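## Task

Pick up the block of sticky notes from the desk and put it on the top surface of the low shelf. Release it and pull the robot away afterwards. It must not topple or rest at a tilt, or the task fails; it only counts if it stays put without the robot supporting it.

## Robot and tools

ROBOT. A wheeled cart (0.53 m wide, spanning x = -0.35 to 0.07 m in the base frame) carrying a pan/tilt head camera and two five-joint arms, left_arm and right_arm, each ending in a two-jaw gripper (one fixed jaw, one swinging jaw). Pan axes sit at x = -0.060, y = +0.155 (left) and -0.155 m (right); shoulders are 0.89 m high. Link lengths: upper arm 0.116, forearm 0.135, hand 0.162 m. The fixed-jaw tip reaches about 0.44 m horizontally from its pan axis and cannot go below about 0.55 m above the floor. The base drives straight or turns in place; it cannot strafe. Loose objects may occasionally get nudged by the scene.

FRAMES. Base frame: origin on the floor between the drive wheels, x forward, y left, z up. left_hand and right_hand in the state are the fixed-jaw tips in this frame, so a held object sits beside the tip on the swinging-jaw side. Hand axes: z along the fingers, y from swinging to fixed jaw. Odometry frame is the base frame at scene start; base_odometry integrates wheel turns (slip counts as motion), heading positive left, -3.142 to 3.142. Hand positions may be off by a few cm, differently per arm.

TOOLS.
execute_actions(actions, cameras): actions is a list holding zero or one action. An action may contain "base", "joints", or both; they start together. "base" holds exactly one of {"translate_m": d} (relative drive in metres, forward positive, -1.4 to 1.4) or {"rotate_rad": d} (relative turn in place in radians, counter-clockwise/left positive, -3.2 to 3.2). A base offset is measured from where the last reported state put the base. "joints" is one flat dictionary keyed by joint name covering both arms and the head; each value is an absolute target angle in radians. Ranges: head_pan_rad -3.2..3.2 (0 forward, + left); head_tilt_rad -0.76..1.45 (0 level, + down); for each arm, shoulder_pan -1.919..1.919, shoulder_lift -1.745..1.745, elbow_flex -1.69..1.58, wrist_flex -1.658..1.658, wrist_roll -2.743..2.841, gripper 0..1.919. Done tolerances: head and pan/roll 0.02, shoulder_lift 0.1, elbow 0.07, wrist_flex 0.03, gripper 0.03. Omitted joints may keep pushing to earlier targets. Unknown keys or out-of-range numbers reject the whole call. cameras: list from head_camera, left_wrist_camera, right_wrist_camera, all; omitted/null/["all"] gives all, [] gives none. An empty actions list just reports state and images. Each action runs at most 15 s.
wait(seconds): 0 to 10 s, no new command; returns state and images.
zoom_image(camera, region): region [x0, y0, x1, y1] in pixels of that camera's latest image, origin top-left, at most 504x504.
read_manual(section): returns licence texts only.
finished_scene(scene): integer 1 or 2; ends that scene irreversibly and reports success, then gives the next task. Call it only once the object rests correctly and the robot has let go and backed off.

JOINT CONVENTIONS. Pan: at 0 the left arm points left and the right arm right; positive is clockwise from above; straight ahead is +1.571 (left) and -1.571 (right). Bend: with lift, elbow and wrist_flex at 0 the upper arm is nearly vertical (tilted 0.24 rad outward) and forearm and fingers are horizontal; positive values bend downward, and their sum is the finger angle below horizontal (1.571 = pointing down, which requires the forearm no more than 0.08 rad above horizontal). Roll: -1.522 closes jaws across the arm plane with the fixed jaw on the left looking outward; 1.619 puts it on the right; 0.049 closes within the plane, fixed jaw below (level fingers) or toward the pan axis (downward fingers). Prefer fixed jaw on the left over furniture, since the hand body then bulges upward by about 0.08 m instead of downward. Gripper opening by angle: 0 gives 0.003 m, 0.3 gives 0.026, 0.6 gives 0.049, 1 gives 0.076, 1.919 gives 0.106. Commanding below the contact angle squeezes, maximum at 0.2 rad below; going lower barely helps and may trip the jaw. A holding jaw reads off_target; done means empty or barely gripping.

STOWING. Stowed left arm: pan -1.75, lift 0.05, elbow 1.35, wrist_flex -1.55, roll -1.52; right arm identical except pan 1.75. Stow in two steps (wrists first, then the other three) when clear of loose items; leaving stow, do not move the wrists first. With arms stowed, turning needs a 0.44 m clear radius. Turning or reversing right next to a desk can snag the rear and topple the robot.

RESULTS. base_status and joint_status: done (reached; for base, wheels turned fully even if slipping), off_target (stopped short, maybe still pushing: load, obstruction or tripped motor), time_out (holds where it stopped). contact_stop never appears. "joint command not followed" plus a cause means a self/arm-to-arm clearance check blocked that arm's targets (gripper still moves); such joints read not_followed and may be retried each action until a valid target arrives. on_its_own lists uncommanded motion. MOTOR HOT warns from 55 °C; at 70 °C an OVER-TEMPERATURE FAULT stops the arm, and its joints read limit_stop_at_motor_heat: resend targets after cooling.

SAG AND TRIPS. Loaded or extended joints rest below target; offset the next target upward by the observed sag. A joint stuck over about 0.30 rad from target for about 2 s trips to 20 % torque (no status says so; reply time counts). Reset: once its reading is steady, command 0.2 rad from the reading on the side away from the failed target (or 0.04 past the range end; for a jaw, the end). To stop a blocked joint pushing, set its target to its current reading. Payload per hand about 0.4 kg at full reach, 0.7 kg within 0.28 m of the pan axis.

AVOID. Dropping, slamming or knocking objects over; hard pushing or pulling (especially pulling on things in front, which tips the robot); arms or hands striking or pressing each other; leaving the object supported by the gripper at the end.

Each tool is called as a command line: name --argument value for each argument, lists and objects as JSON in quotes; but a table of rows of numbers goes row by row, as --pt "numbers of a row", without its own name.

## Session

execute_actions --actions '[]'

Scene clock: 0.00 s.
base_odometry: x=+0.000 y=+0.000 heading=+0.000 (m, m, rad; odometry frame)
base_status: not commanded
joint_positions: head_pan_rad=+0.026 head_tilt_rad=+0.026 left_arm_shoulder_pan_rad=-1.760 left_arm_shoulder_lift_rad=+0.015 left_arm_elbow_flex_rad=+1.312 left_arm_wrist_flex_rad=-1.479 left_arm_wrist_roll_rad=-1.513 left_arm_gripper_rad=+1.920 right_arm_shoulder_pan_rad=+1.764 right_arm_shoulder_lift_rad=+0.074 right_arm_elbow_flex_rad=+1.307 right_arm_wrist_flex_rad=-1.578 right_arm_wrist_roll_rad=-1.534 right_arm_gripper_rad=+1.920
joint_status: not commanded
left_hand: x=-0.3104 y=+0.0992 z=+0.9004 quat_wxyz=(-0.068, -0.648, -0.065, +0.756) (m; base frame)
right_hand: x=-0.3114 y=-0.1138 z=+0.9041 quat_wxyz=(-0.070, +0.631, -0.065, -0.770) (m; base frame)
pictures: head_camera, left_wrist_camera, right_wrist_camera
Images, in order (width x height): head_camera 644x476, left_wrist_camera 644x476, right_wrist_camera 644x476.

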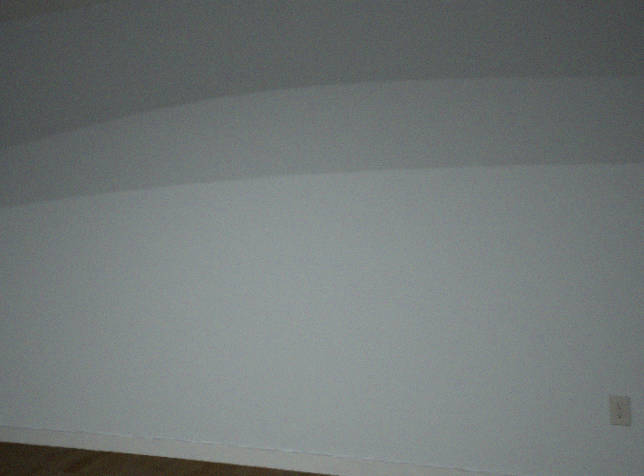

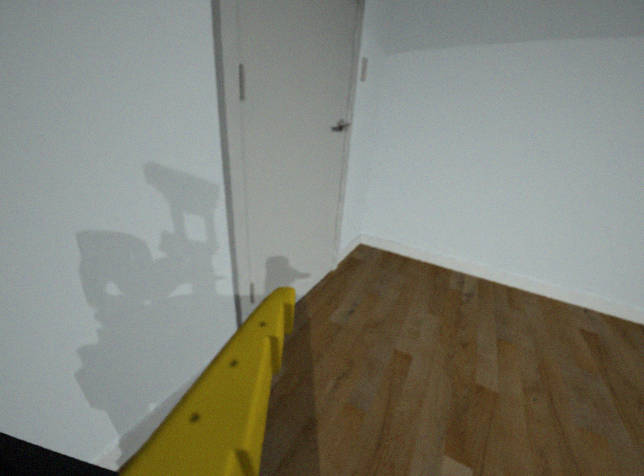

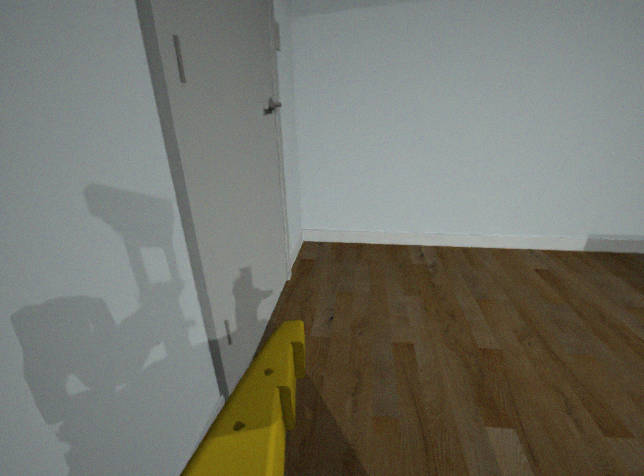

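execute_actions --actions '[{"joints": {"head_pan_rad": 1.2, "head_tilt_rad": 0.42}}]' --cameras '["head_camera"]'

Scene clock: 5.37 s.
base_odometry: x=+0.000 y=+0.000 heading=+0.000 (m, m, rad; odometry frame)
base_status: not commanded
joint_positions: head_pan_rad=+1.190 head_tilt_rad=+0.413 left_arm_shoulder_pan_rad=-1.760 left_arm_shoulder_lift_rad=+0.015 left_arm_elbow_flex_rad=+1.312 left_arm_wrist_flex_rad=-1.479 left_arm_wrist_roll_rad=-1.513 left_arm_gripper_rad=+1.920 right_arm_shoulder_pan_rad=+1.764 right_arm_shoulder_lift_rad=+0.074 right_arm_elbow_flex_rad=+1.307 right_arm_wrist_flex_rad=-1.578 right_arm_wrist_roll_rad=-1.534 right_arm_gripper_rad=+1.920
joint_status: all done
left_hand: x=-0.3104 y=+0.0992 z=+0.9004 quat_wxyz=(-0.068, -0.648, -0.065, +0.756) (m; base frame)
right_hand: x=-0.3114 y=-0.1138 z=+0.9041 quat_wxyz=(-0.070, +0.631, -0.065, -0.770) (m; base frame)
pictures: head_camera
Images, in order (width x height): head_camera 644x476.

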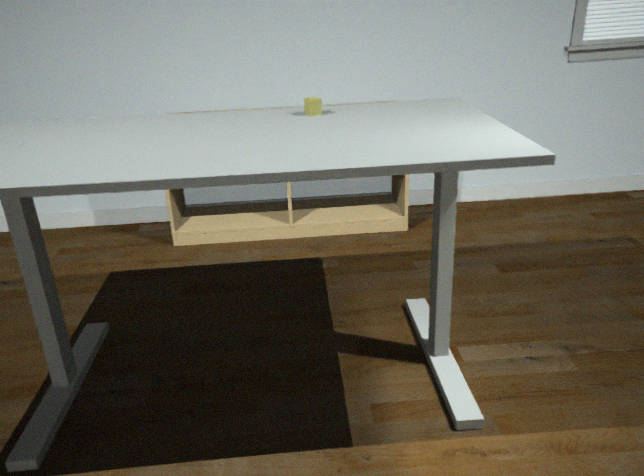

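zoom_image --camera "head_camera" --region '[240, 70, 400, 150]'

zoom_image --camera "head_camera" --region '[380, 80, 644, 460]'

Region (240, 70, 400, 150) of head_camera's 644x476 image, scaled by 3.150.

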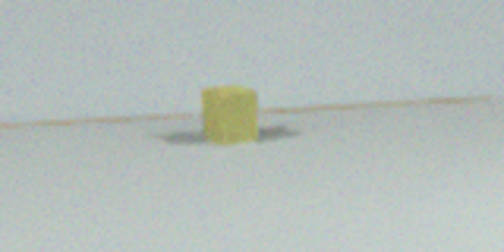

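Region (380, 80, 644, 460) of head_camera's 644x476 image, scaled by 1.326; it fills the left 350 columns of this view, and the rest is white.

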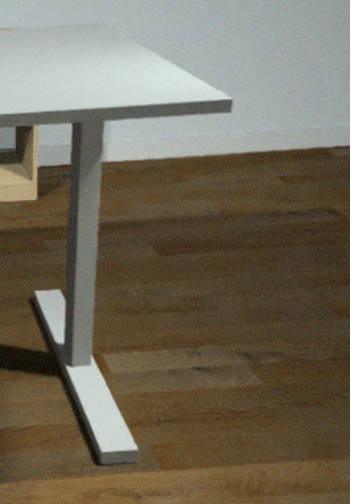

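execute_actions --actions '[{"base": {"rotate_rad": 0.44}, "joints": {"head_pan_rad": 0.3, "head_tilt_rad": 0.45}}]' --cameras '["head_camera"]'

Scene clock: 66.70 s.
base_odometry: x=-0.001 y=+0.000 heading=+0.439 (m, m, rad; odometry frame)
base_status: done
joint_positions: head_pan_rad=+0.310 head_tilt_rad=+0.443 left_arm_shoulder_pan_rad=-1.760 left_arm_shoulder_lift_rad=+0.015 left_arm_elbow_flex_rad=+1.312 left_arm_wrist_flex_rad=-1.479 left_arm_wrist_roll_rad=-1.513 left_arm_gripper_rad=+1.920 right_arm_shoulder_pan_rad=+1.764 right_arm_shoulder_lift_rad=+0.074 right_arm_elbow_flex_rad=+1.307 right_arm_wrist_flex_rad=-1.578 right_arm_wrist_roll_rad=-1.534 right_arm_gripper_rad=+1.920
joint_status: all done
left_hand: x=-0.3104 y=+0.0992 z=+0.9004 quat_wxyz=(-0.068, -0.648, -0.065, +0.756) (m; base frame)
right_hand: x=-0.3114 y=-0.1138 z=+0.9041 quat_wxyz=(-0.070, +0.631, -0.065, -0.770) (m; base frame)
pictures: head_camera
Images, in order (width x height): head_camera 644x476.

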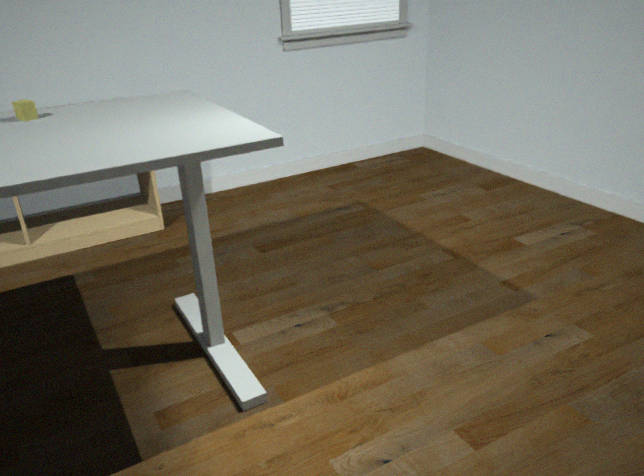

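execute_actions --actions '[{"base": {"translate_m": 1.4}, "joints": {"head_pan_rad": 1.15, "head_tilt_rad": 0.55, "left_arm_shoulder_pan_rad": 1.57, "left_arm_shoulder_lift_rad": 0.0, "left_arm_elbow_flex_rad": 0.0, "left_arm_gripper_rad": 1.1}}]' --cameras '["head_camera"]'

Scene clock: 78.57 s.
base_odometry: x=+1.267 y=+0.595 heading=+0.437 (m, m, rad; odometry frame)
base_status: done
joint_positions: head_pan_rad=+1.140 head_tilt_rad=+0.544 left_arm_shoulder_pan_rad=+1.564 left_arm_shoulder_lift_rad=+0.015 left_arm_elbow_flex_rad=+0.031 left_arm_wrist_flex_rad=-1.479 left_arm_wrist_roll_rad=-1.513 left_arm_gripper_rad=+1.107 right_arm_shoulder_pan_rad=+1.764 right_arm_shoulder_lift_rad=+0.074 right_arm_elbow_flex_rad=+1.307 right_arm_wrist_flex_rad=-1.578 right_arm_wrist_roll_rad=-1.534 right_arm_gripper_rad=+1.920
joint_status: all done
left_hand: x=+0.1575 y=+0.1642 z=+1.1640 quat_wxyz=(+0.998, -0.001, +0.069, -0.001) (m; base frame)
right_hand: x=-0.3114 y=-0.1138 z=+0.9041 quat_wxyz=(-0.070, +0.631, -0.065, -0.770) (m; base frame)
pictures: head_camera
Images, in order (width x height): head_camera 644x476.

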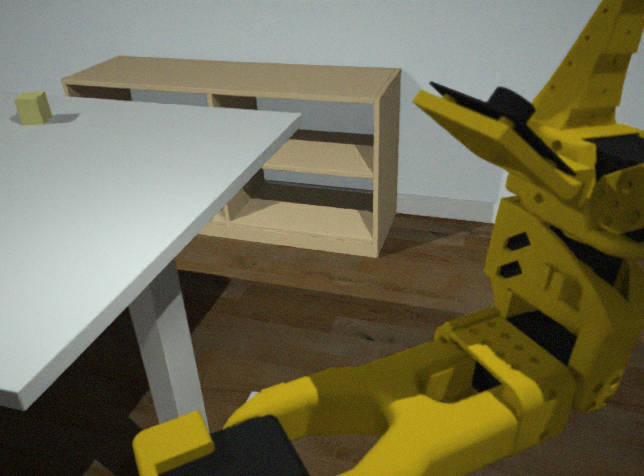

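zoom_image --camera "head_camera" --region '[0, 70, 120, 150]'

Region (0, 70, 120, 150) of head_camera's 644x476 image, scaled by 4.200.

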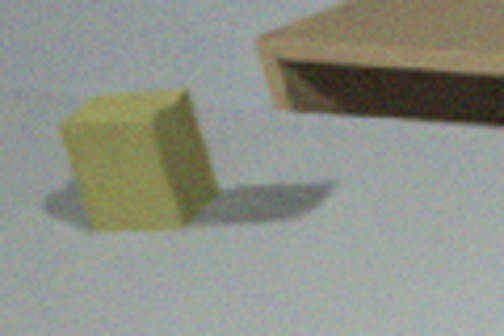

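execute_actions --actions '[{"base": {"rotate_rad": 0.81}, "joints": {"head_pan_rad": 0.35, "head_tilt_rad": 0.6, "left_arm_wrist_flex_rad": 0.3, "left_arm_wrist_roll_rad": -1.522}}]' --cameras '["head_camera"]'

Scene clock: 130.20 s.
base_odometry: x=+1.267 y=+0.594 heading=+1.246 (m, m, rad; odometry frame)
base_status: done
joint_positions: head_pan_rad=+0.360 head_tilt_rad=+0.594 left_arm_shoulder_pan_rad=+1.566 left_arm_shoulder_lift_rad=+0.015 left_arm_elbow_flex_rad=+0.031 left_arm_wrist_flex_rad=+0.295 left_arm_wrist_roll_rad=-1.513 left_arm_gripper_rad=+1.107 right_arm_shoulder_pan_rad=+1.764 right_arm_shoulder_lift_rad=+0.074 right_arm_elbow_flex_rad=+1.307 right_arm_wrist_flex_rad=-1.578 right_arm_wrist_roll_rad=-1.534 right_arm_gripper_rad=+1.920
joint_status: all done
left_hand: x=+0.2863 y=+0.1645 z=+0.9511 quat_wxyz=(+0.577, -0.006, +0.817, -0.001) (m; base frame)
right_hand: x=-0.3114 y=-0.1138 z=+0.9041 quat_wxyz=(-0.070, +0.631, -0.065, -0.770) (m; base frame)
pictures: head_camera
Images, in order (width x height): head_camera 644x476.

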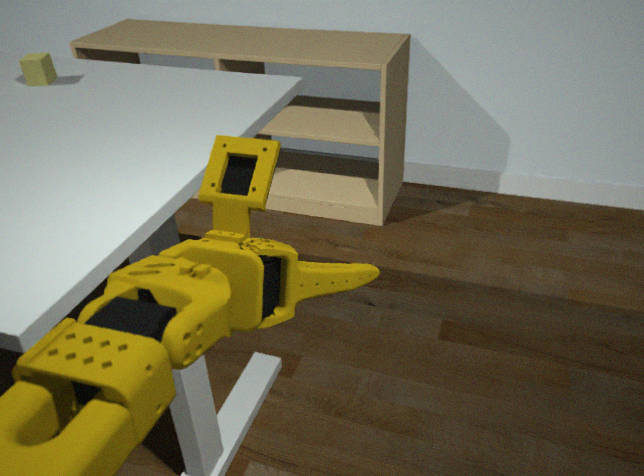

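execute_actions --actions '[{"base": {"translate_m": 1.345}, "joints": {"head_pan_rad": 1.65, "head_tilt_rad": 0.6, "left_arm_shoulder_lift_rad": -0.1, "left_arm_elbow_flex_rad": -0.3, "left_arm_wrist_flex_rad": 1.35}}]' --cameras '["head_camera", "left_wrist_camera"]'

Scene clock: 145.83 s.
base_odometry: x=+1.696 y=+1.869 heading=+1.243 (m, m, rad; odometry frame)
base_status: done
joint_positions: head_pan_rad=+1.640 head_tilt_rad=+0.594 left_arm_shoulder_pan_rad=+1.566 left_arm_shoulder_lift_rad=-0.057 left_arm_elbow_flex_rad=-0.267 left_arm_wrist_flex_rad=+1.341 left_arm_wrist_roll_rad=-1.513 left_arm_gripper_rad=+1.107 right_arm_shoulder_pan_rad=+1.764 right_arm_shoulder_lift_rad=+0.074 right_arm_elbow_flex_rad=+1.307 right_arm_wrist_flex_rad=-1.578 right_arm_wrist_roll_rad=-1.534 right_arm_gripper_rad=+1.920
joint_status: all done
left_hand: x=+0.2023 y=+0.1641 z=+0.9191 quat_wxyz=(+0.273, -0.007, +0.962, -0.001) (m; base frame)
right_hand: x=-0.3114 y=-0.1138 z=+0.9041 quat_wxyz=(-0.070, +0.631, -0.065, -0.770) (m; base frame)
pictures: head_camera, left_wrist_camera
Images, in order (width x height): head_camera 644x476, left_wrist_camera 644x476.

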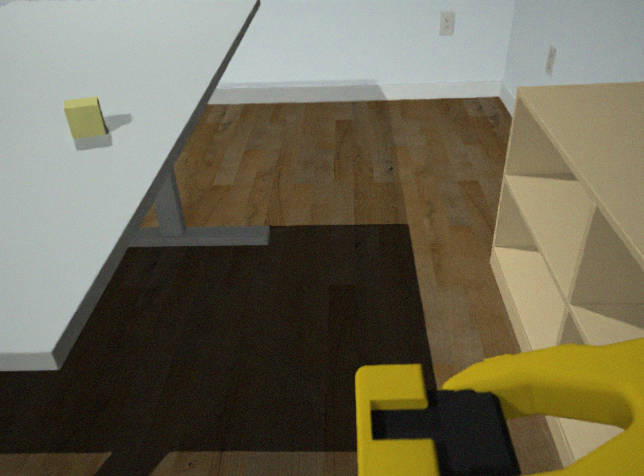

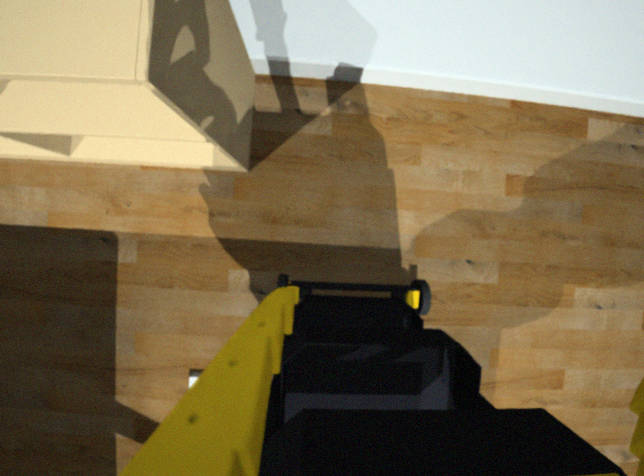

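zoom_image --camera "head_camera" --region '[30, 70, 190, 180]'

Region (30, 70, 190, 180) of head_camera's 644x476 image, scaled by 3.150; it fills the top 346 rows of this view, and the rest is white.

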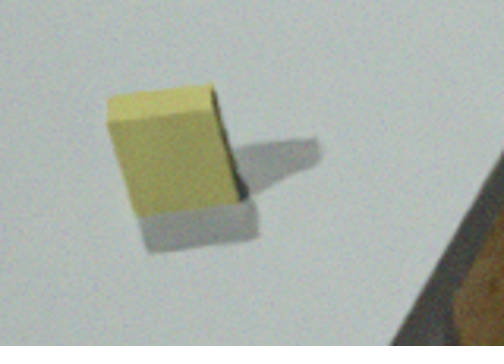

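execute_actions --actions '[{"base": {"rotate_rad": 1.568}, "joints": {"head_pan_rad": 0.1, "head_tilt_rad": 0.6}}]' --cameras '["head_camera", "left_wrist_camera"]'

Scene clock: 178.97 s.
base_odometry: x=+1.696 y=+1.868 heading=+2.810 (m, m, rad; odometry frame)
base_status: done
joint_positions: head_pan_rad=+0.110 head_tilt_rad=+0.594 left_arm_shoulder_pan_rad=+1.566 left_arm_shoulder_lift_rad=-0.057 left_arm_elbow_flex_rad=-0.267 left_arm_wrist_flex_rad=+1.341 left_arm_wrist_roll_rad=-1.513 left_arm_gripper_rad=+1.107 right_arm_shoulder_pan_rad=+1.764 right_arm_shoulder_lift_rad=+0.074 right_arm_elbow_flex_rad=+1.307 right_arm_wrist_flex_rad=-1.578 right_arm_wrist_roll_rad=-1.534 right_arm_gripper_rad=+1.920
joint_status: all done
left_hand: x=+0.2023 y=+0.1641 z=+0.9191 quat_wxyz=(+0.273, -0.007, +0.962, -0.001) (m; base frame)
right_hand: x=-0.3114 y=-0.1138 z=+0.9041 quat_wxyz=(-0.070, +0.631, -0.065, -0.770) (m; base frame)
pictures: head_camera, left_wrist_camera
Images, in order (width x height): head_camera 644x476, left_wrist_camera 644x476.

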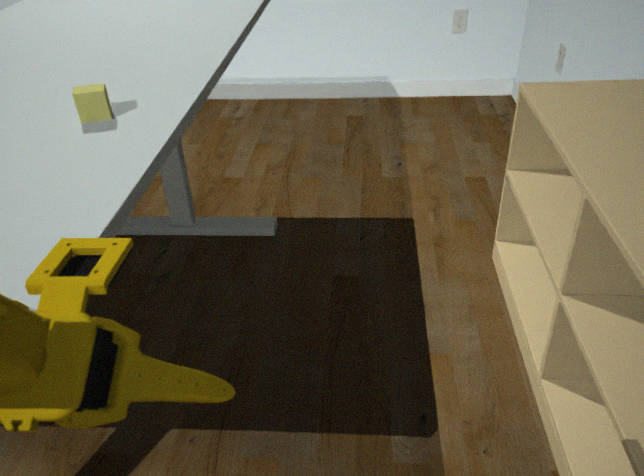

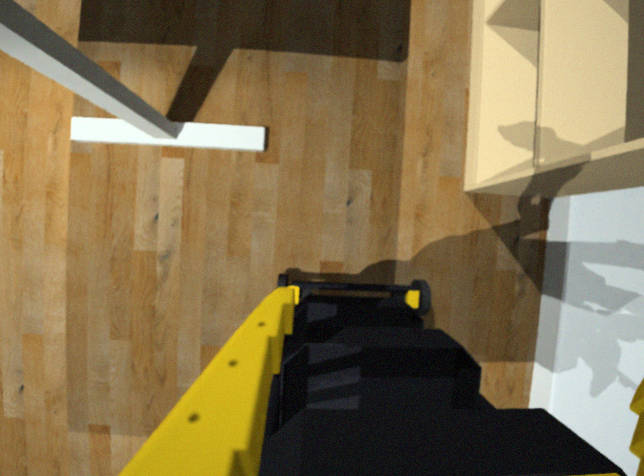

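execute_actions --actions '[{"base": {"translate_m": 1.02}, "joints": {"head_pan_rad": 1.75, "head_tilt_rad": 0.7, "left_arm_shoulder_pan_rad": -0.27, "left_arm_shoulder_lift_rad": -0.14, "left_arm_elbow_flex_rad": -0.435, "left_arm_wrist_flex_rad": 1.51}}]' --cameras '["head_camera", "left_wrist_camera"]'

Scene clock: 203.63 s.
base_odometry: x=+0.731 y=+2.199 heading=+2.810 (m, m, rad; odometry frame)
base_status: done
joint_positions: head_pan_rad=+1.740 head_tilt_rad=+0.694 left_arm_shoulder_pan_rad=-0.264 left_arm_shoulder_lift_rad=-0.101 left_arm_elbow_flex_rad=-0.402 left_arm_wrist_flex_rad=+1.502 left_arm_wrist_roll_rad=-1.513 left_arm_gripper_rad=+1.107 right_arm_shoulder_pan_rad=+1.764 right_arm_shoulder_lift_rad=+0.074 right_arm_elbow_flex_rad=+1.307 right_arm_wrist_flex_rad=-1.578 right_arm_wrist_roll_rad=-1.534 right_arm_gripper_rad=+1.920
joint_status: all done
left_hand: x=-0.1326 y=+0.3935 z=+0.9433 quat_wxyz=(+0.172, -0.765, +0.580, +0.223) (m; base frame)
right_hand: x=-0.3114 y=-0.1138 z=+0.9041 quat_wxyz=(-0.070, +0.631, -0.065, -0.770) (m; base frame)
pictures: head_camera, left_wrist_camera
Images, in order (width x height): head_camera 644x476, left_wrist_camera 644x476.

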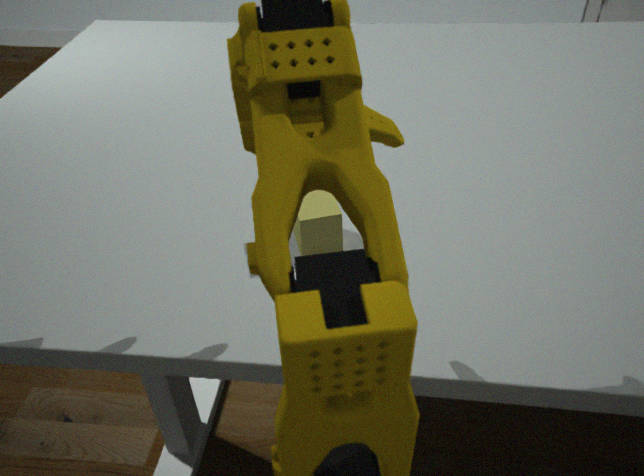

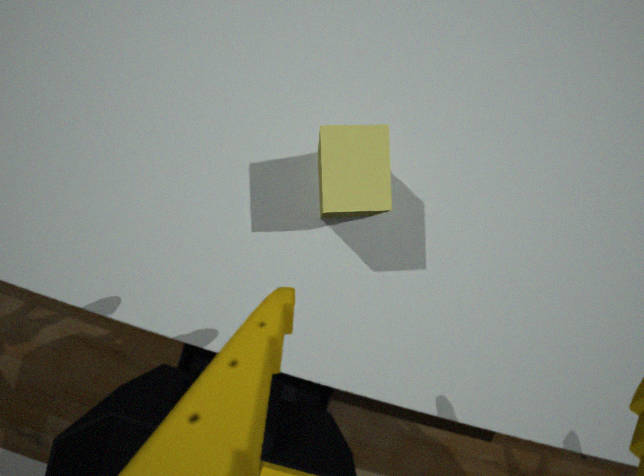

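zoom_image --camera "left_wrist_camera" --region '[220, 100, 460, 340]'

Region (220, 100, 460, 340) of left_wrist_camera's 644x476 image, scaled by 2.100.

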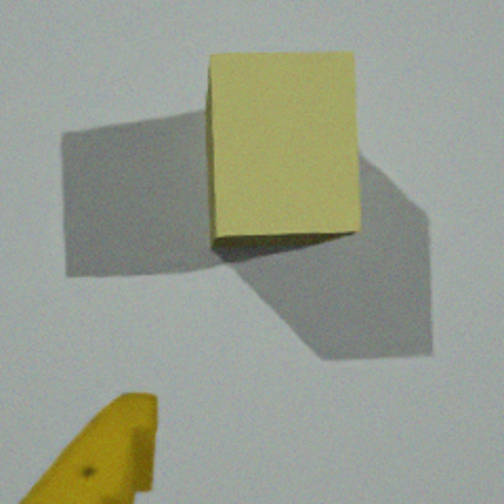

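execute_actions --actions '[{"joints": {"left_arm_shoulder_pan_rad": -0.27, "left_arm_shoulder_lift_rad": 0.172, "left_arm_elbow_flex_rad": -0.205, "left_arm_wrist_flex_rad": 1.006}}]' --cameras '["head_camera", "left_wrist_camera"]'

Scene clock: 239.90 s.
base_odometry: x=+0.731 y=+2.199 heading=+2.810 (m, m, rad; odometry frame)
base_status: not commanded
joint_positions: head_pan_rad=+1.740 head_tilt_rad=+0.694 left_arm_shoulder_pan_rad=-0.264 left_arm_shoulder_lift_rad=+0.187 left_arm_elbow_flex_rad=-0.198 left_arm_wrist_flex_rad=+1.025 left_arm_wrist_roll_rad=-1.513 left_arm_gripper_rad=+1.107 right_arm_shoulder_pan_rad=+1.764 right_arm_shoulder_lift_rad=+0.074 right_arm_elbow_flex_rad=+1.307 right_arm_wrist_flex_rad=-1.578 right_arm_wrist_roll_rad=-1.534 right_arm_gripper_rad=+1.920
joint_status: all done
left_hand: x=-0.1454 y=+0.4409 z=+0.8696 quat_wxyz=(+0.168, -0.766, +0.581, +0.217) (m; base frame)
right_hand: x=-0.3114 y=-0.1138 z=+0.9041 quat_wxyz=(-0.070, +0.631, -0.065, -0.770) (m; base frame)
pictures: head_camera, left_wrist_camera
Images, in order (width x height): head_camera 644x476, left_wrist_camera 644x476.

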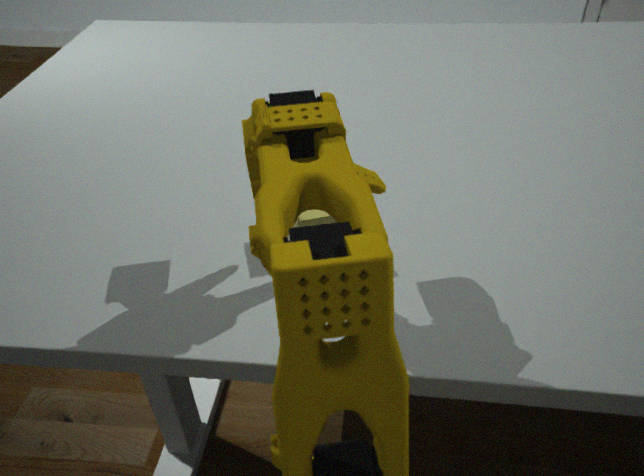

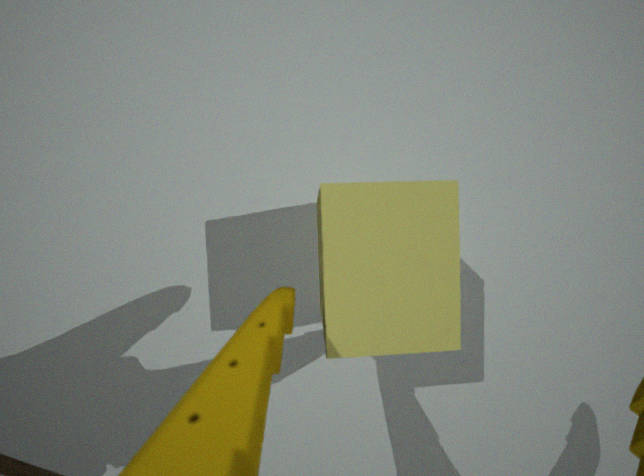

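execute_actions --actions '[{"joints": {"left_arm_shoulder_pan_rad": -0.247, "left_arm_shoulder_lift_rad": 0.303, "left_arm_elbow_flex_rad": -0.205, "left_arm_wrist_flex_rad": 0.858}}]' --cameras '["head_camera", "left_wrist_camera"]'

Scene clock: 268.53 s.
base_odometry: x=+0.731 y=+2.199 heading=+2.810 (m, m, rad; odometry frame)
base_status: not commanded
joint_positions: head_pan_rad=+1.740 head_tilt_rad=+0.694 left_arm_shoulder_pan_rad=-0.254 left_arm_shoulder_lift_rad=+0.319 left_arm_elbow_flex_rad=-0.198 left_arm_wrist_flex_rad=+0.876 left_arm_wrist_roll_rad=-1.513 left_arm_gripper_rad=+1.107 right_arm_shoulder_pan_rad=+1.764 right_arm_shoulder_lift_rad=+0.074 right_arm_elbow_flex_rad=+1.307 right_arm_wrist_flex_rad=-1.578 right_arm_wrist_roll_rad=-1.534 right_arm_gripper_rad=+1.920
joint_status: all done
left_hand: x=-0.1462 y=+0.4567 z=+0.8459 quat_wxyz=(+0.174, -0.761, +0.583, +0.223) (m; base frame)
right_hand: x=-0.3114 y=-0.1138 z=+0.9041 quat_wxyz=(-0.070, +0.631, -0.065, -0.770) (m; base frame)
pictures: head_camera, left_wrist_camera
Images, in order (width x height): head_camera 644x476, left_wrist_camera 644x476.

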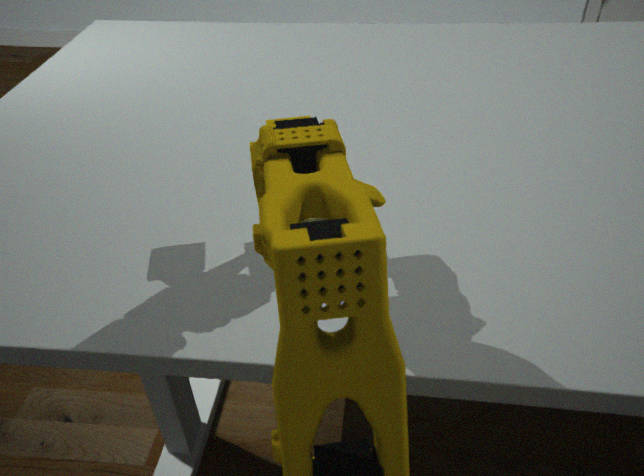

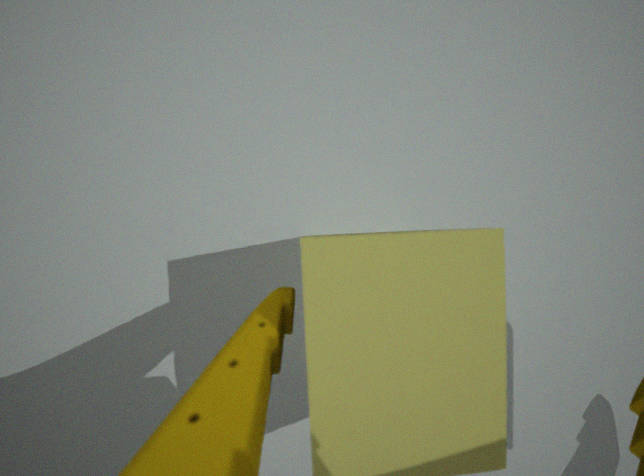

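execute_actions --actions '[{"joints": {"left_arm_gripper_rad": 0.42}}]' --cameras '["head_camera", "left_wrist_camera"]'

Scene clock: 274.10 s.
base_odometry: x=+0.731 y=+2.199 heading=+2.810 (m, m, rad; odometry frame)
base_status: not commanded
joint_positions: head_pan_rad=+1.740 head_tilt_rad=+0.694 left_arm_shoulder_pan_rad=-0.251 left_arm_shoulder_lift_rad=+0.317 left_arm_elbow_flex_rad=-0.198 left_arm_wrist_flex_rad=+0.871 left_arm_wrist_roll_rad=-1.513 left_arm_gripper_rad=+0.503 right_arm_shoulder_pan_rad=+1.764 right_arm_shoulder_lift_rad=+0.074 right_arm_elbow_flex_rad=+1.307 right_arm_wrist_flex_rad=-1.578 right_arm_wrist_roll_rad=-1.534 right_arm_gripper_rad=+1.920
joint_status: left_arm_gripper_rad off_target (ended at +0.503, target +0.420)
left_hand: x=-0.1454 y=+0.4576 z=+0.8468 quat_wxyz=(+0.176, -0.760, +0.584, +0.225) (m; base frame)
right_hand: x=-0.3114 y=-0.1138 z=+0.9041 quat_wxyz=(-0.070, +0.631, -0.065, -0.770) (m; base frame)
pictures: head_camera, left_wrist_camera
Images, in order (width x height): head_camera 644x476, left_wrist_camera 644x476.

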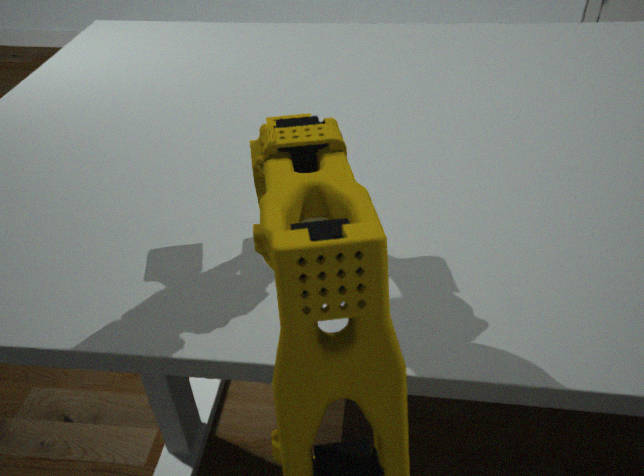

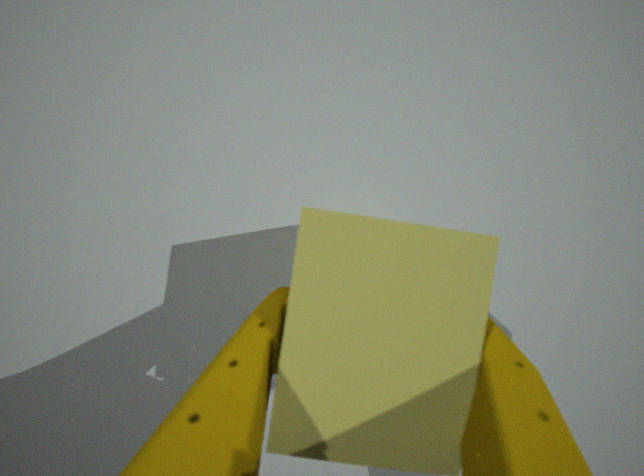

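execute_actions --actions '[]'

Scene clock: 297.83 s.
base_odometry: x=+0.731 y=+2.199 heading=+2.810 (m, m, rad; odometry frame)
base_status: not commanded
joint_positions: head_pan_rad=+1.740 head_tilt_rad=+0.694 left_arm_shoulder_pan_rad=-0.251 left_arm_shoulder_lift_rad=+0.317 left_arm_elbow_flex_rad=-0.198 left_arm_wrist_flex_rad=+0.871 left_arm_wrist_roll_rad=-1.513 left_arm_gripper_rad=+0.503 right_arm_shoulder_pan_rad=+1.764 right_arm_shoulder_lift_rad=+0.074 right_arm_elbow_flex_rad=+1.307 right_arm_wrist_flex_rad=-1.578 right_arm_wrist_roll_rad=-1.534 right_arm_gripper_rad=+1.920
joint_status: left_arm_gripper_rad off_target (ended at +0.503, target +0.420)
left_hand: x=-0.1454 y=+0.4576 z=+0.8468 quat_wxyz=(+0.176, -0.760, +0.584, +0.225) (m; base frame)
right_hand: x=-0.3114 y=-0.1138 z=+0.9041 quat_wxyz=(-0.070, +0.631, -0.065, -0.770) (m; base frame)
pictures: head_camera, left_wrist_camera, right_wrist_camera
Images, in order (width x height): head_camera 644x476, left_wrist_camera 644x476, right_wrist_camera 644x476.

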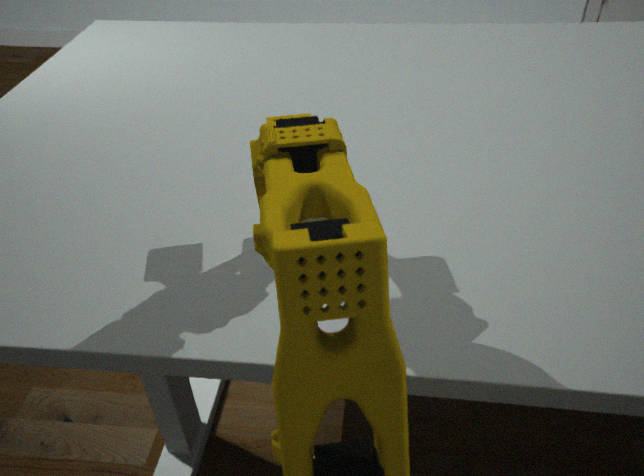

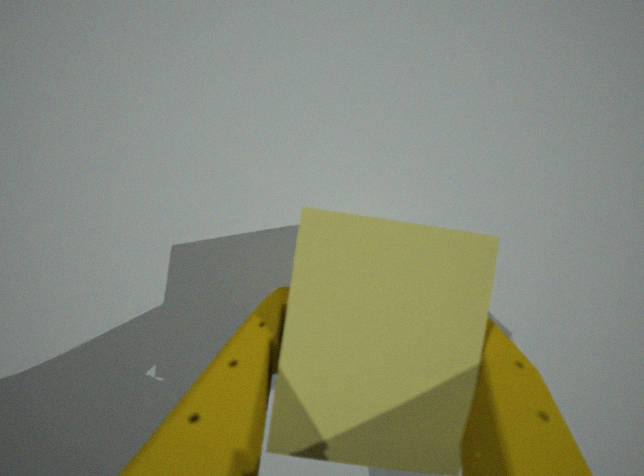

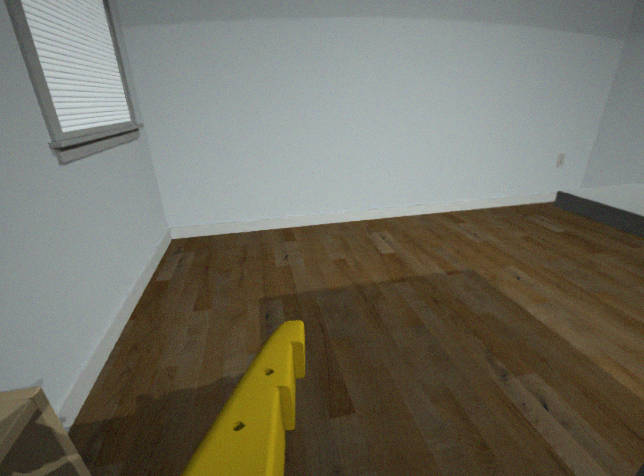

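execute_actions --actions '[{"joints": {"left_arm_gripper_rad": 0.33}}]' --cameras '["left_wrist_camera"]'

Scene clock: 301.10 s.
base_odometry: x=+0.731 y=+2.199 heading=+2.810 (m, m, rad; odometry frame)
base_status: not commanded
joint_positions: head_pan_rad=+1.740 head_tilt_rad=+0.694 left_arm_shoulder_pan_rad=-0.251 left_arm_shoulder_lift_rad=+0.317 left_arm_elbow_flex_rad=-0.198 left_arm_wrist_flex_rad=+0.871 left_arm_wrist_roll_rad=-1.513 left_arm_gripper_rad=+0.491 right_arm_shoulder_pan_rad=+1.764 right_arm_shoulder_lift_rad=+0.074 right_arm_elbow_flex_rad=+1.307 right_arm_wrist_flex_rad=-1.578 right_arm_wrist_roll_rad=-1.534 right_arm_gripper_rad=+1.920
joint_status: left_arm_gripper_rad off_target (ended at +0.491, target +0.330)
left_hand: x=-0.1454 y=+0.4576 z=+0.8468 quat_wxyz=(+0.176, -0.760, +0.584, +0.225) (m; base frame)
right_hand: x=-0.3114 y=-0.1138 z=+0.9041 quat_wxyz=(-0.070, +0.631, -0.065, -0.770) (m; base frame)
pictures: left_wrist_camera
Images, in order (width x height): left_wrist_camera 644x476.

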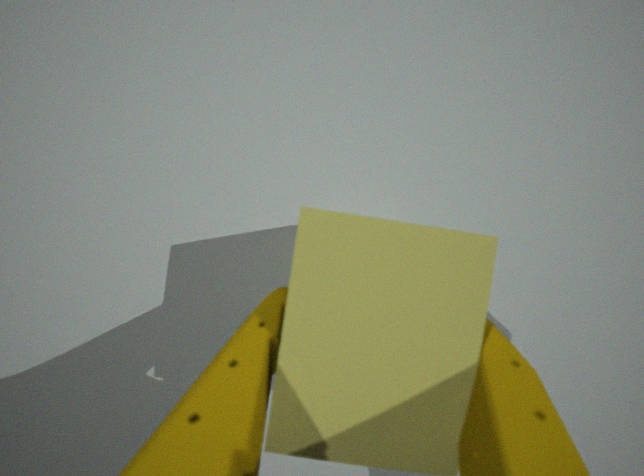

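execute_actions --actions '[{"joints": {"left_arm_shoulder_lift_rad": -0.1, "left_arm_wrist_flex_rad": 1.26, "left_arm_gripper_rad": 0.33, "head_pan_rad": 2.6, "head_tilt_rad": 0.9}}]'

Scene clock: 311.20 s.
base_odometry: x=+0.731 y=+2.199 heading=+2.810 (m, m, rad; odometry frame)
base_status: not commanded
joint_positions: head_pan_rad=+2.590 head_tilt_rad=+0.895 left_arm_shoulder_pan_rad=-0.251 left_arm_shoulder_lift_rad=-0.043 left_arm_elbow_flex_rad=-0.190 left_arm_wrist_flex_rad=+1.255 left_arm_wrist_roll_rad=-1.513 left_arm_gripper_rad=+0.491 right_arm_shoulder_pan_rad=+1.764 right_arm_shoulder_lift_rad=+0.074 right_arm_elbow_flex_rad=+1.307 right_arm_wrist_flex_rad=-1.578 right_arm_wrist_roll_rad=-1.534 right_arm_gripper_rad=+1.920
joint_status: left_arm_gripper_rad off_target (ended at +0.491, target +0.330); the others done
left_hand: x=-0.1337 y=+0.4118 z=+0.9068 quat_wxyz=(+0.167, -0.763, +0.587, +0.213) (m; base frame)
right_hand: x=-0.3114 y=-0.1138 z=+0.9041 quat_wxyz=(-0.070, +0.631, -0.065, -0.770) (m; base frame)
pictures: head_camera, left_wrist_camera, right_wrist_camera
Images, in order (width x height): head_camera 644x476, left_wrist_camera 644x476, right_wrist_camera 644x476.

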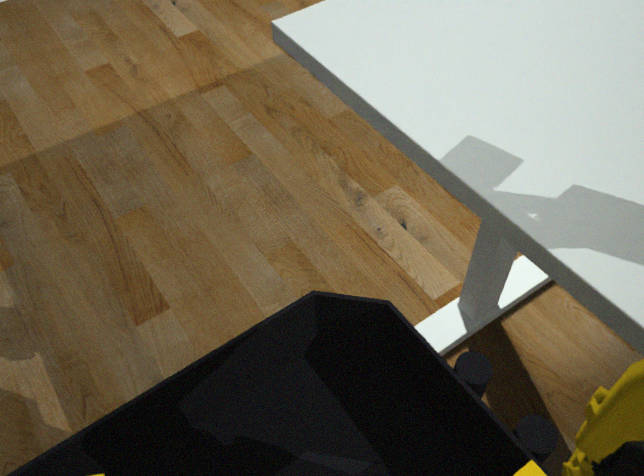

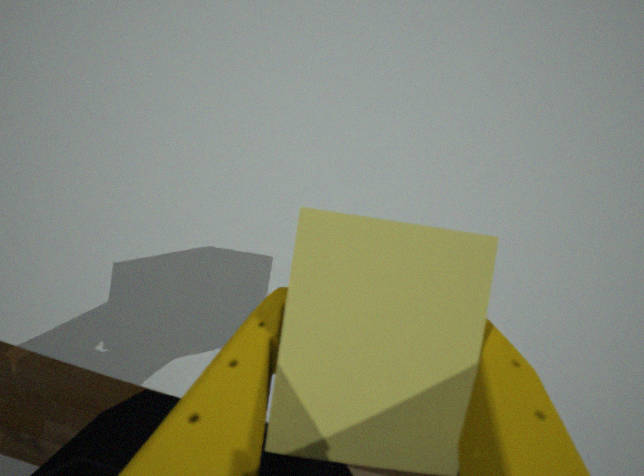

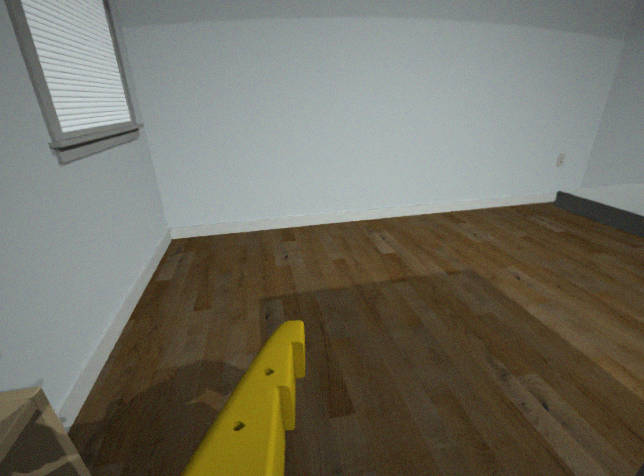

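execute_actions --actions '[{"base": {"translate_m": -0.86}, "joints": {"left_arm_shoulder_pan_rad": 0.95, "left_arm_gripper_rad": 0.33, "head_pan_rad": -0.95, "head_tilt_rad": 0.8}}]'

Scene clock: 375.70 s.
base_odometry: x=+1.544 y=+1.918 heading=+2.807 (m, m, rad; odometry frame)
base_status: done
joint_positions: head_pan_rad=-0.940 head_tilt_rad=+0.814 left_arm_shoulder_pan_rad=+0.944 left_arm_shoulder_lift_rad=-0.045 left_arm_elbow_flex_rad=-0.190 left_arm_wrist_flex_rad=+1.255 left_arm_wrist_roll_rad=-1.513 left_arm_gripper_rad=+0.491 right_arm_shoulder_pan_rad=+1.764 right_arm_shoulder_lift_rad=+0.074 right_arm_elbow_flex_rad=+1.307 right_arm_wrist_flex_rad=-1.578 right_arm_wrist_roll_rad=-1.534 right_arm_gripper_rad=+1.920
joint_status: left_arm_gripper_rad off_target (ended at +0.491, target +0.330); the others done
left_hand: x=+0.1518 y=+0.3178 z=+0.9071 quat_wxyz=(+0.259, -0.301, +0.914, +0.083) (m; base frame)
right_hand: x=-0.3114 y=-0.1138 z=+0.9041 quat_wxyz=(-0.070, +0.631, -0.065, -0.770) (m; base frame)
pictures: head_camera, left_wrist_camera, right_wrist_camera
Images, in order (width x height): head_camera 644x476, left_wrist_camera 644x476, right_wrist_camera 644x476.

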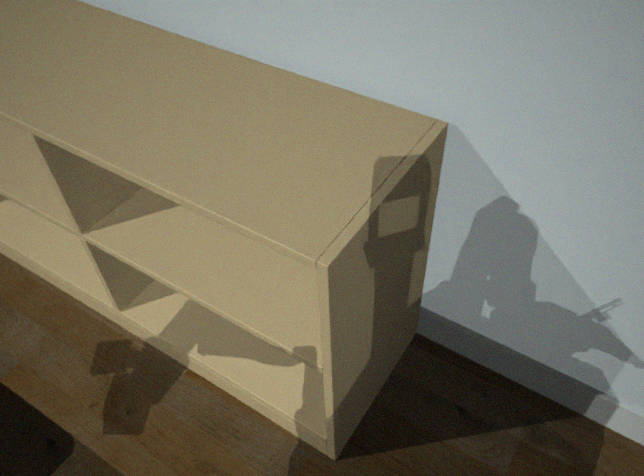

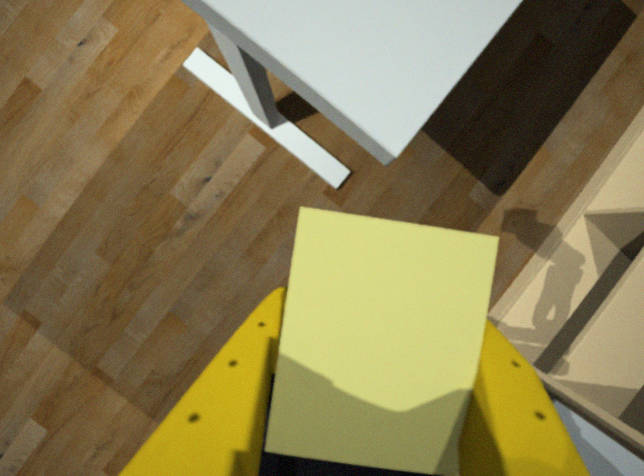

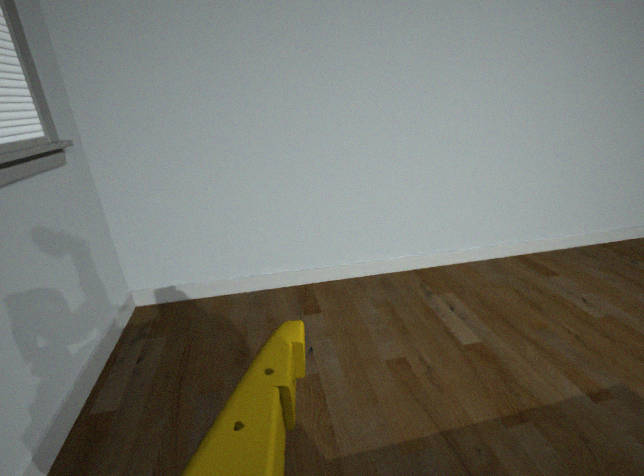

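execute_actions --actions '[{"base": {"rotate_rad": -1.2}, "joints": {"left_arm_shoulder_pan_rad": 1.578, "left_arm_gripper_rad": 0.33, "head_pan_rad": 0.15, "head_tilt_rad": 0.85}}]' --cameras '["head_camera", "left_wrist_camera"]'

Scene clock: 414.50 s.
base_odometry: x=+1.545 y=+1.918 heading=+1.608 (m, m, rad; odometry frame)
base_status: done
joint_positions: head_pan_rad=+0.140 head_tilt_rad=+0.845 left_arm_shoulder_pan_rad=+1.573 left_arm_shoulder_lift_rad=-0.045 left_arm_elbow_flex_rad=-0.190 left_arm_wrist_flex_rad=+1.255 left_arm_wrist_roll_rad=-1.513 left_arm_gripper_rad=+0.491 right_arm_shoulder_pan_rad=+1.764 right_arm_shoulder_lift_rad=+0.074 right_arm_elbow_flex_rad=+1.307 right_arm_wrist_flex_rad=-1.578 right_arm_wrist_roll_rad=-1.534 right_arm_gripper_rad=+1.920
joint_status: left_arm_gripper_rad off_target (ended at +0.491, target +0.330); the others done
left_hand: x=+0.2071 y=+0.1620 z=+0.9071 quat_wxyz=(+0.272, -0.003, +0.962, -0.002) (m; base frame)
right_hand: x=-0.3114 y=-0.1138 z=+0.9041 quat_wxyz=(-0.070, +0.631, -0.065, -0.770) (m; base frame)
pictures: head_camera, left_wrist_camera
Images, in order (width x height): head_camera 644x476, left_wrist_camera 644x476.

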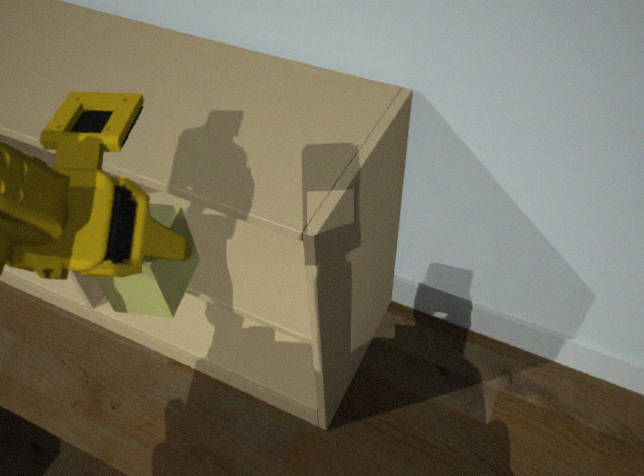

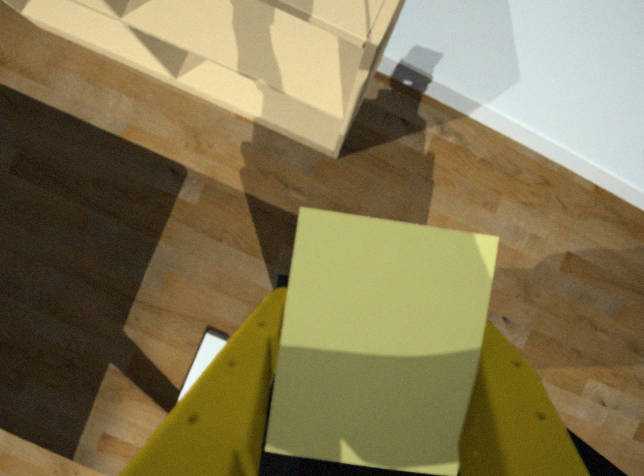

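zoom_image --camera "head_camera" --region '[40, 140, 360, 340]'

Region (40, 140, 360, 340) of head_camera's 644x476 image, scaled by 1.575; it fills the top 315 rows of this view, and the rest is white.

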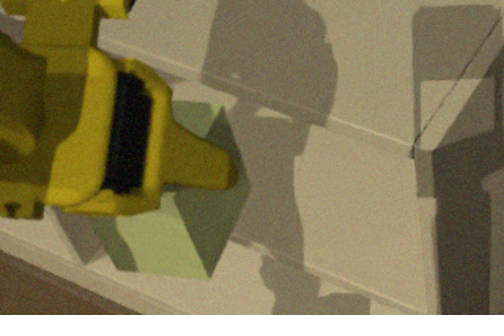

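execute_actions --actions '[{"base": {"translate_m": 0.39}, "joints": {"left_arm_shoulder_lift_rad": 1.1, "left_arm_elbow_flex_rad": -0.455, "left_arm_wrist_flex_rad": 0.265, "left_arm_gripper_rad": 0.33, "head_pan_rad": 0.3, "head_tilt_rad": 1.15}}]' --cameras '["head_camera", "left_wrist_camera"]'

Scene clock: 448.50 s.
base_odometry: x=+1.531 y=+2.308 heading=+1.607 (m, m, rad; odometry frame)
base_status: done
joint_positions: head_pan_rad=+0.290 head_tilt_rad=+1.145 left_arm_shoulder_pan_rad=+1.573 left_arm_shoulder_lift_rad=+1.135 left_arm_elbow_flex_rad=-0.419 left_arm_wrist_flex_rad=+0.287 left_arm_wrist_roll_rad=-1.513 left_arm_gripper_rad=+0.491 right_arm_shoulder_pan_rad=+1.764 right_arm_shoulder_lift_rad=+0.074 right_arm_elbow_flex_rad=+1.307 right_arm_wrist_flex_rad=-1.578 right_arm_wrist_roll_rad=-1.534 right_arm_gripper_rad=+1.920
joint_status: left_arm_gripper_rad off_target (ended at +0.491, target +0.330); the others done
left_hand: x=+0.2754 y=+0.1619 z=+0.6959 quat_wxyz=(+0.280, -0.003, +0.960, -0.002) (m; base frame)
right_hand: x=-0.3114 y=-0.1138 z=+0.9041 quat_wxyz=(-0.070, +0.631, -0.065, -0.770) (m; base frame)
pictures: head_camera, left_wrist_camera
Images, in order (width x height): head_camera 644x476, left_wrist_camera 644x476.

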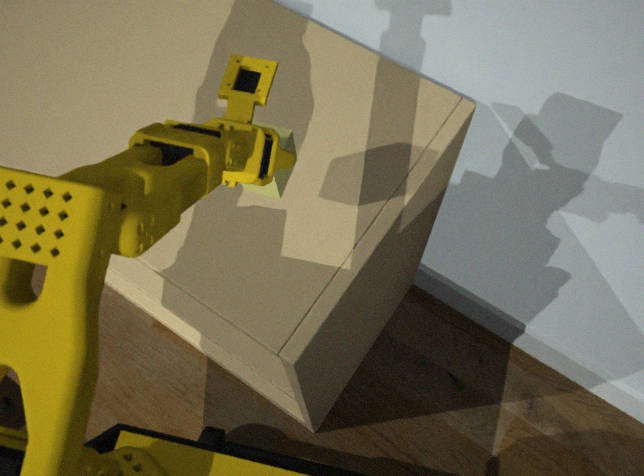

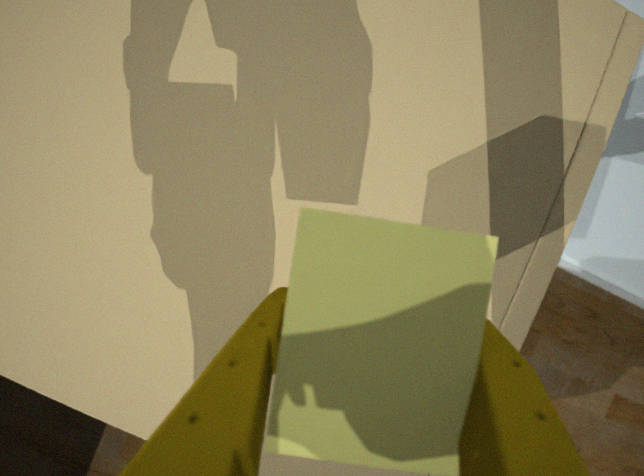

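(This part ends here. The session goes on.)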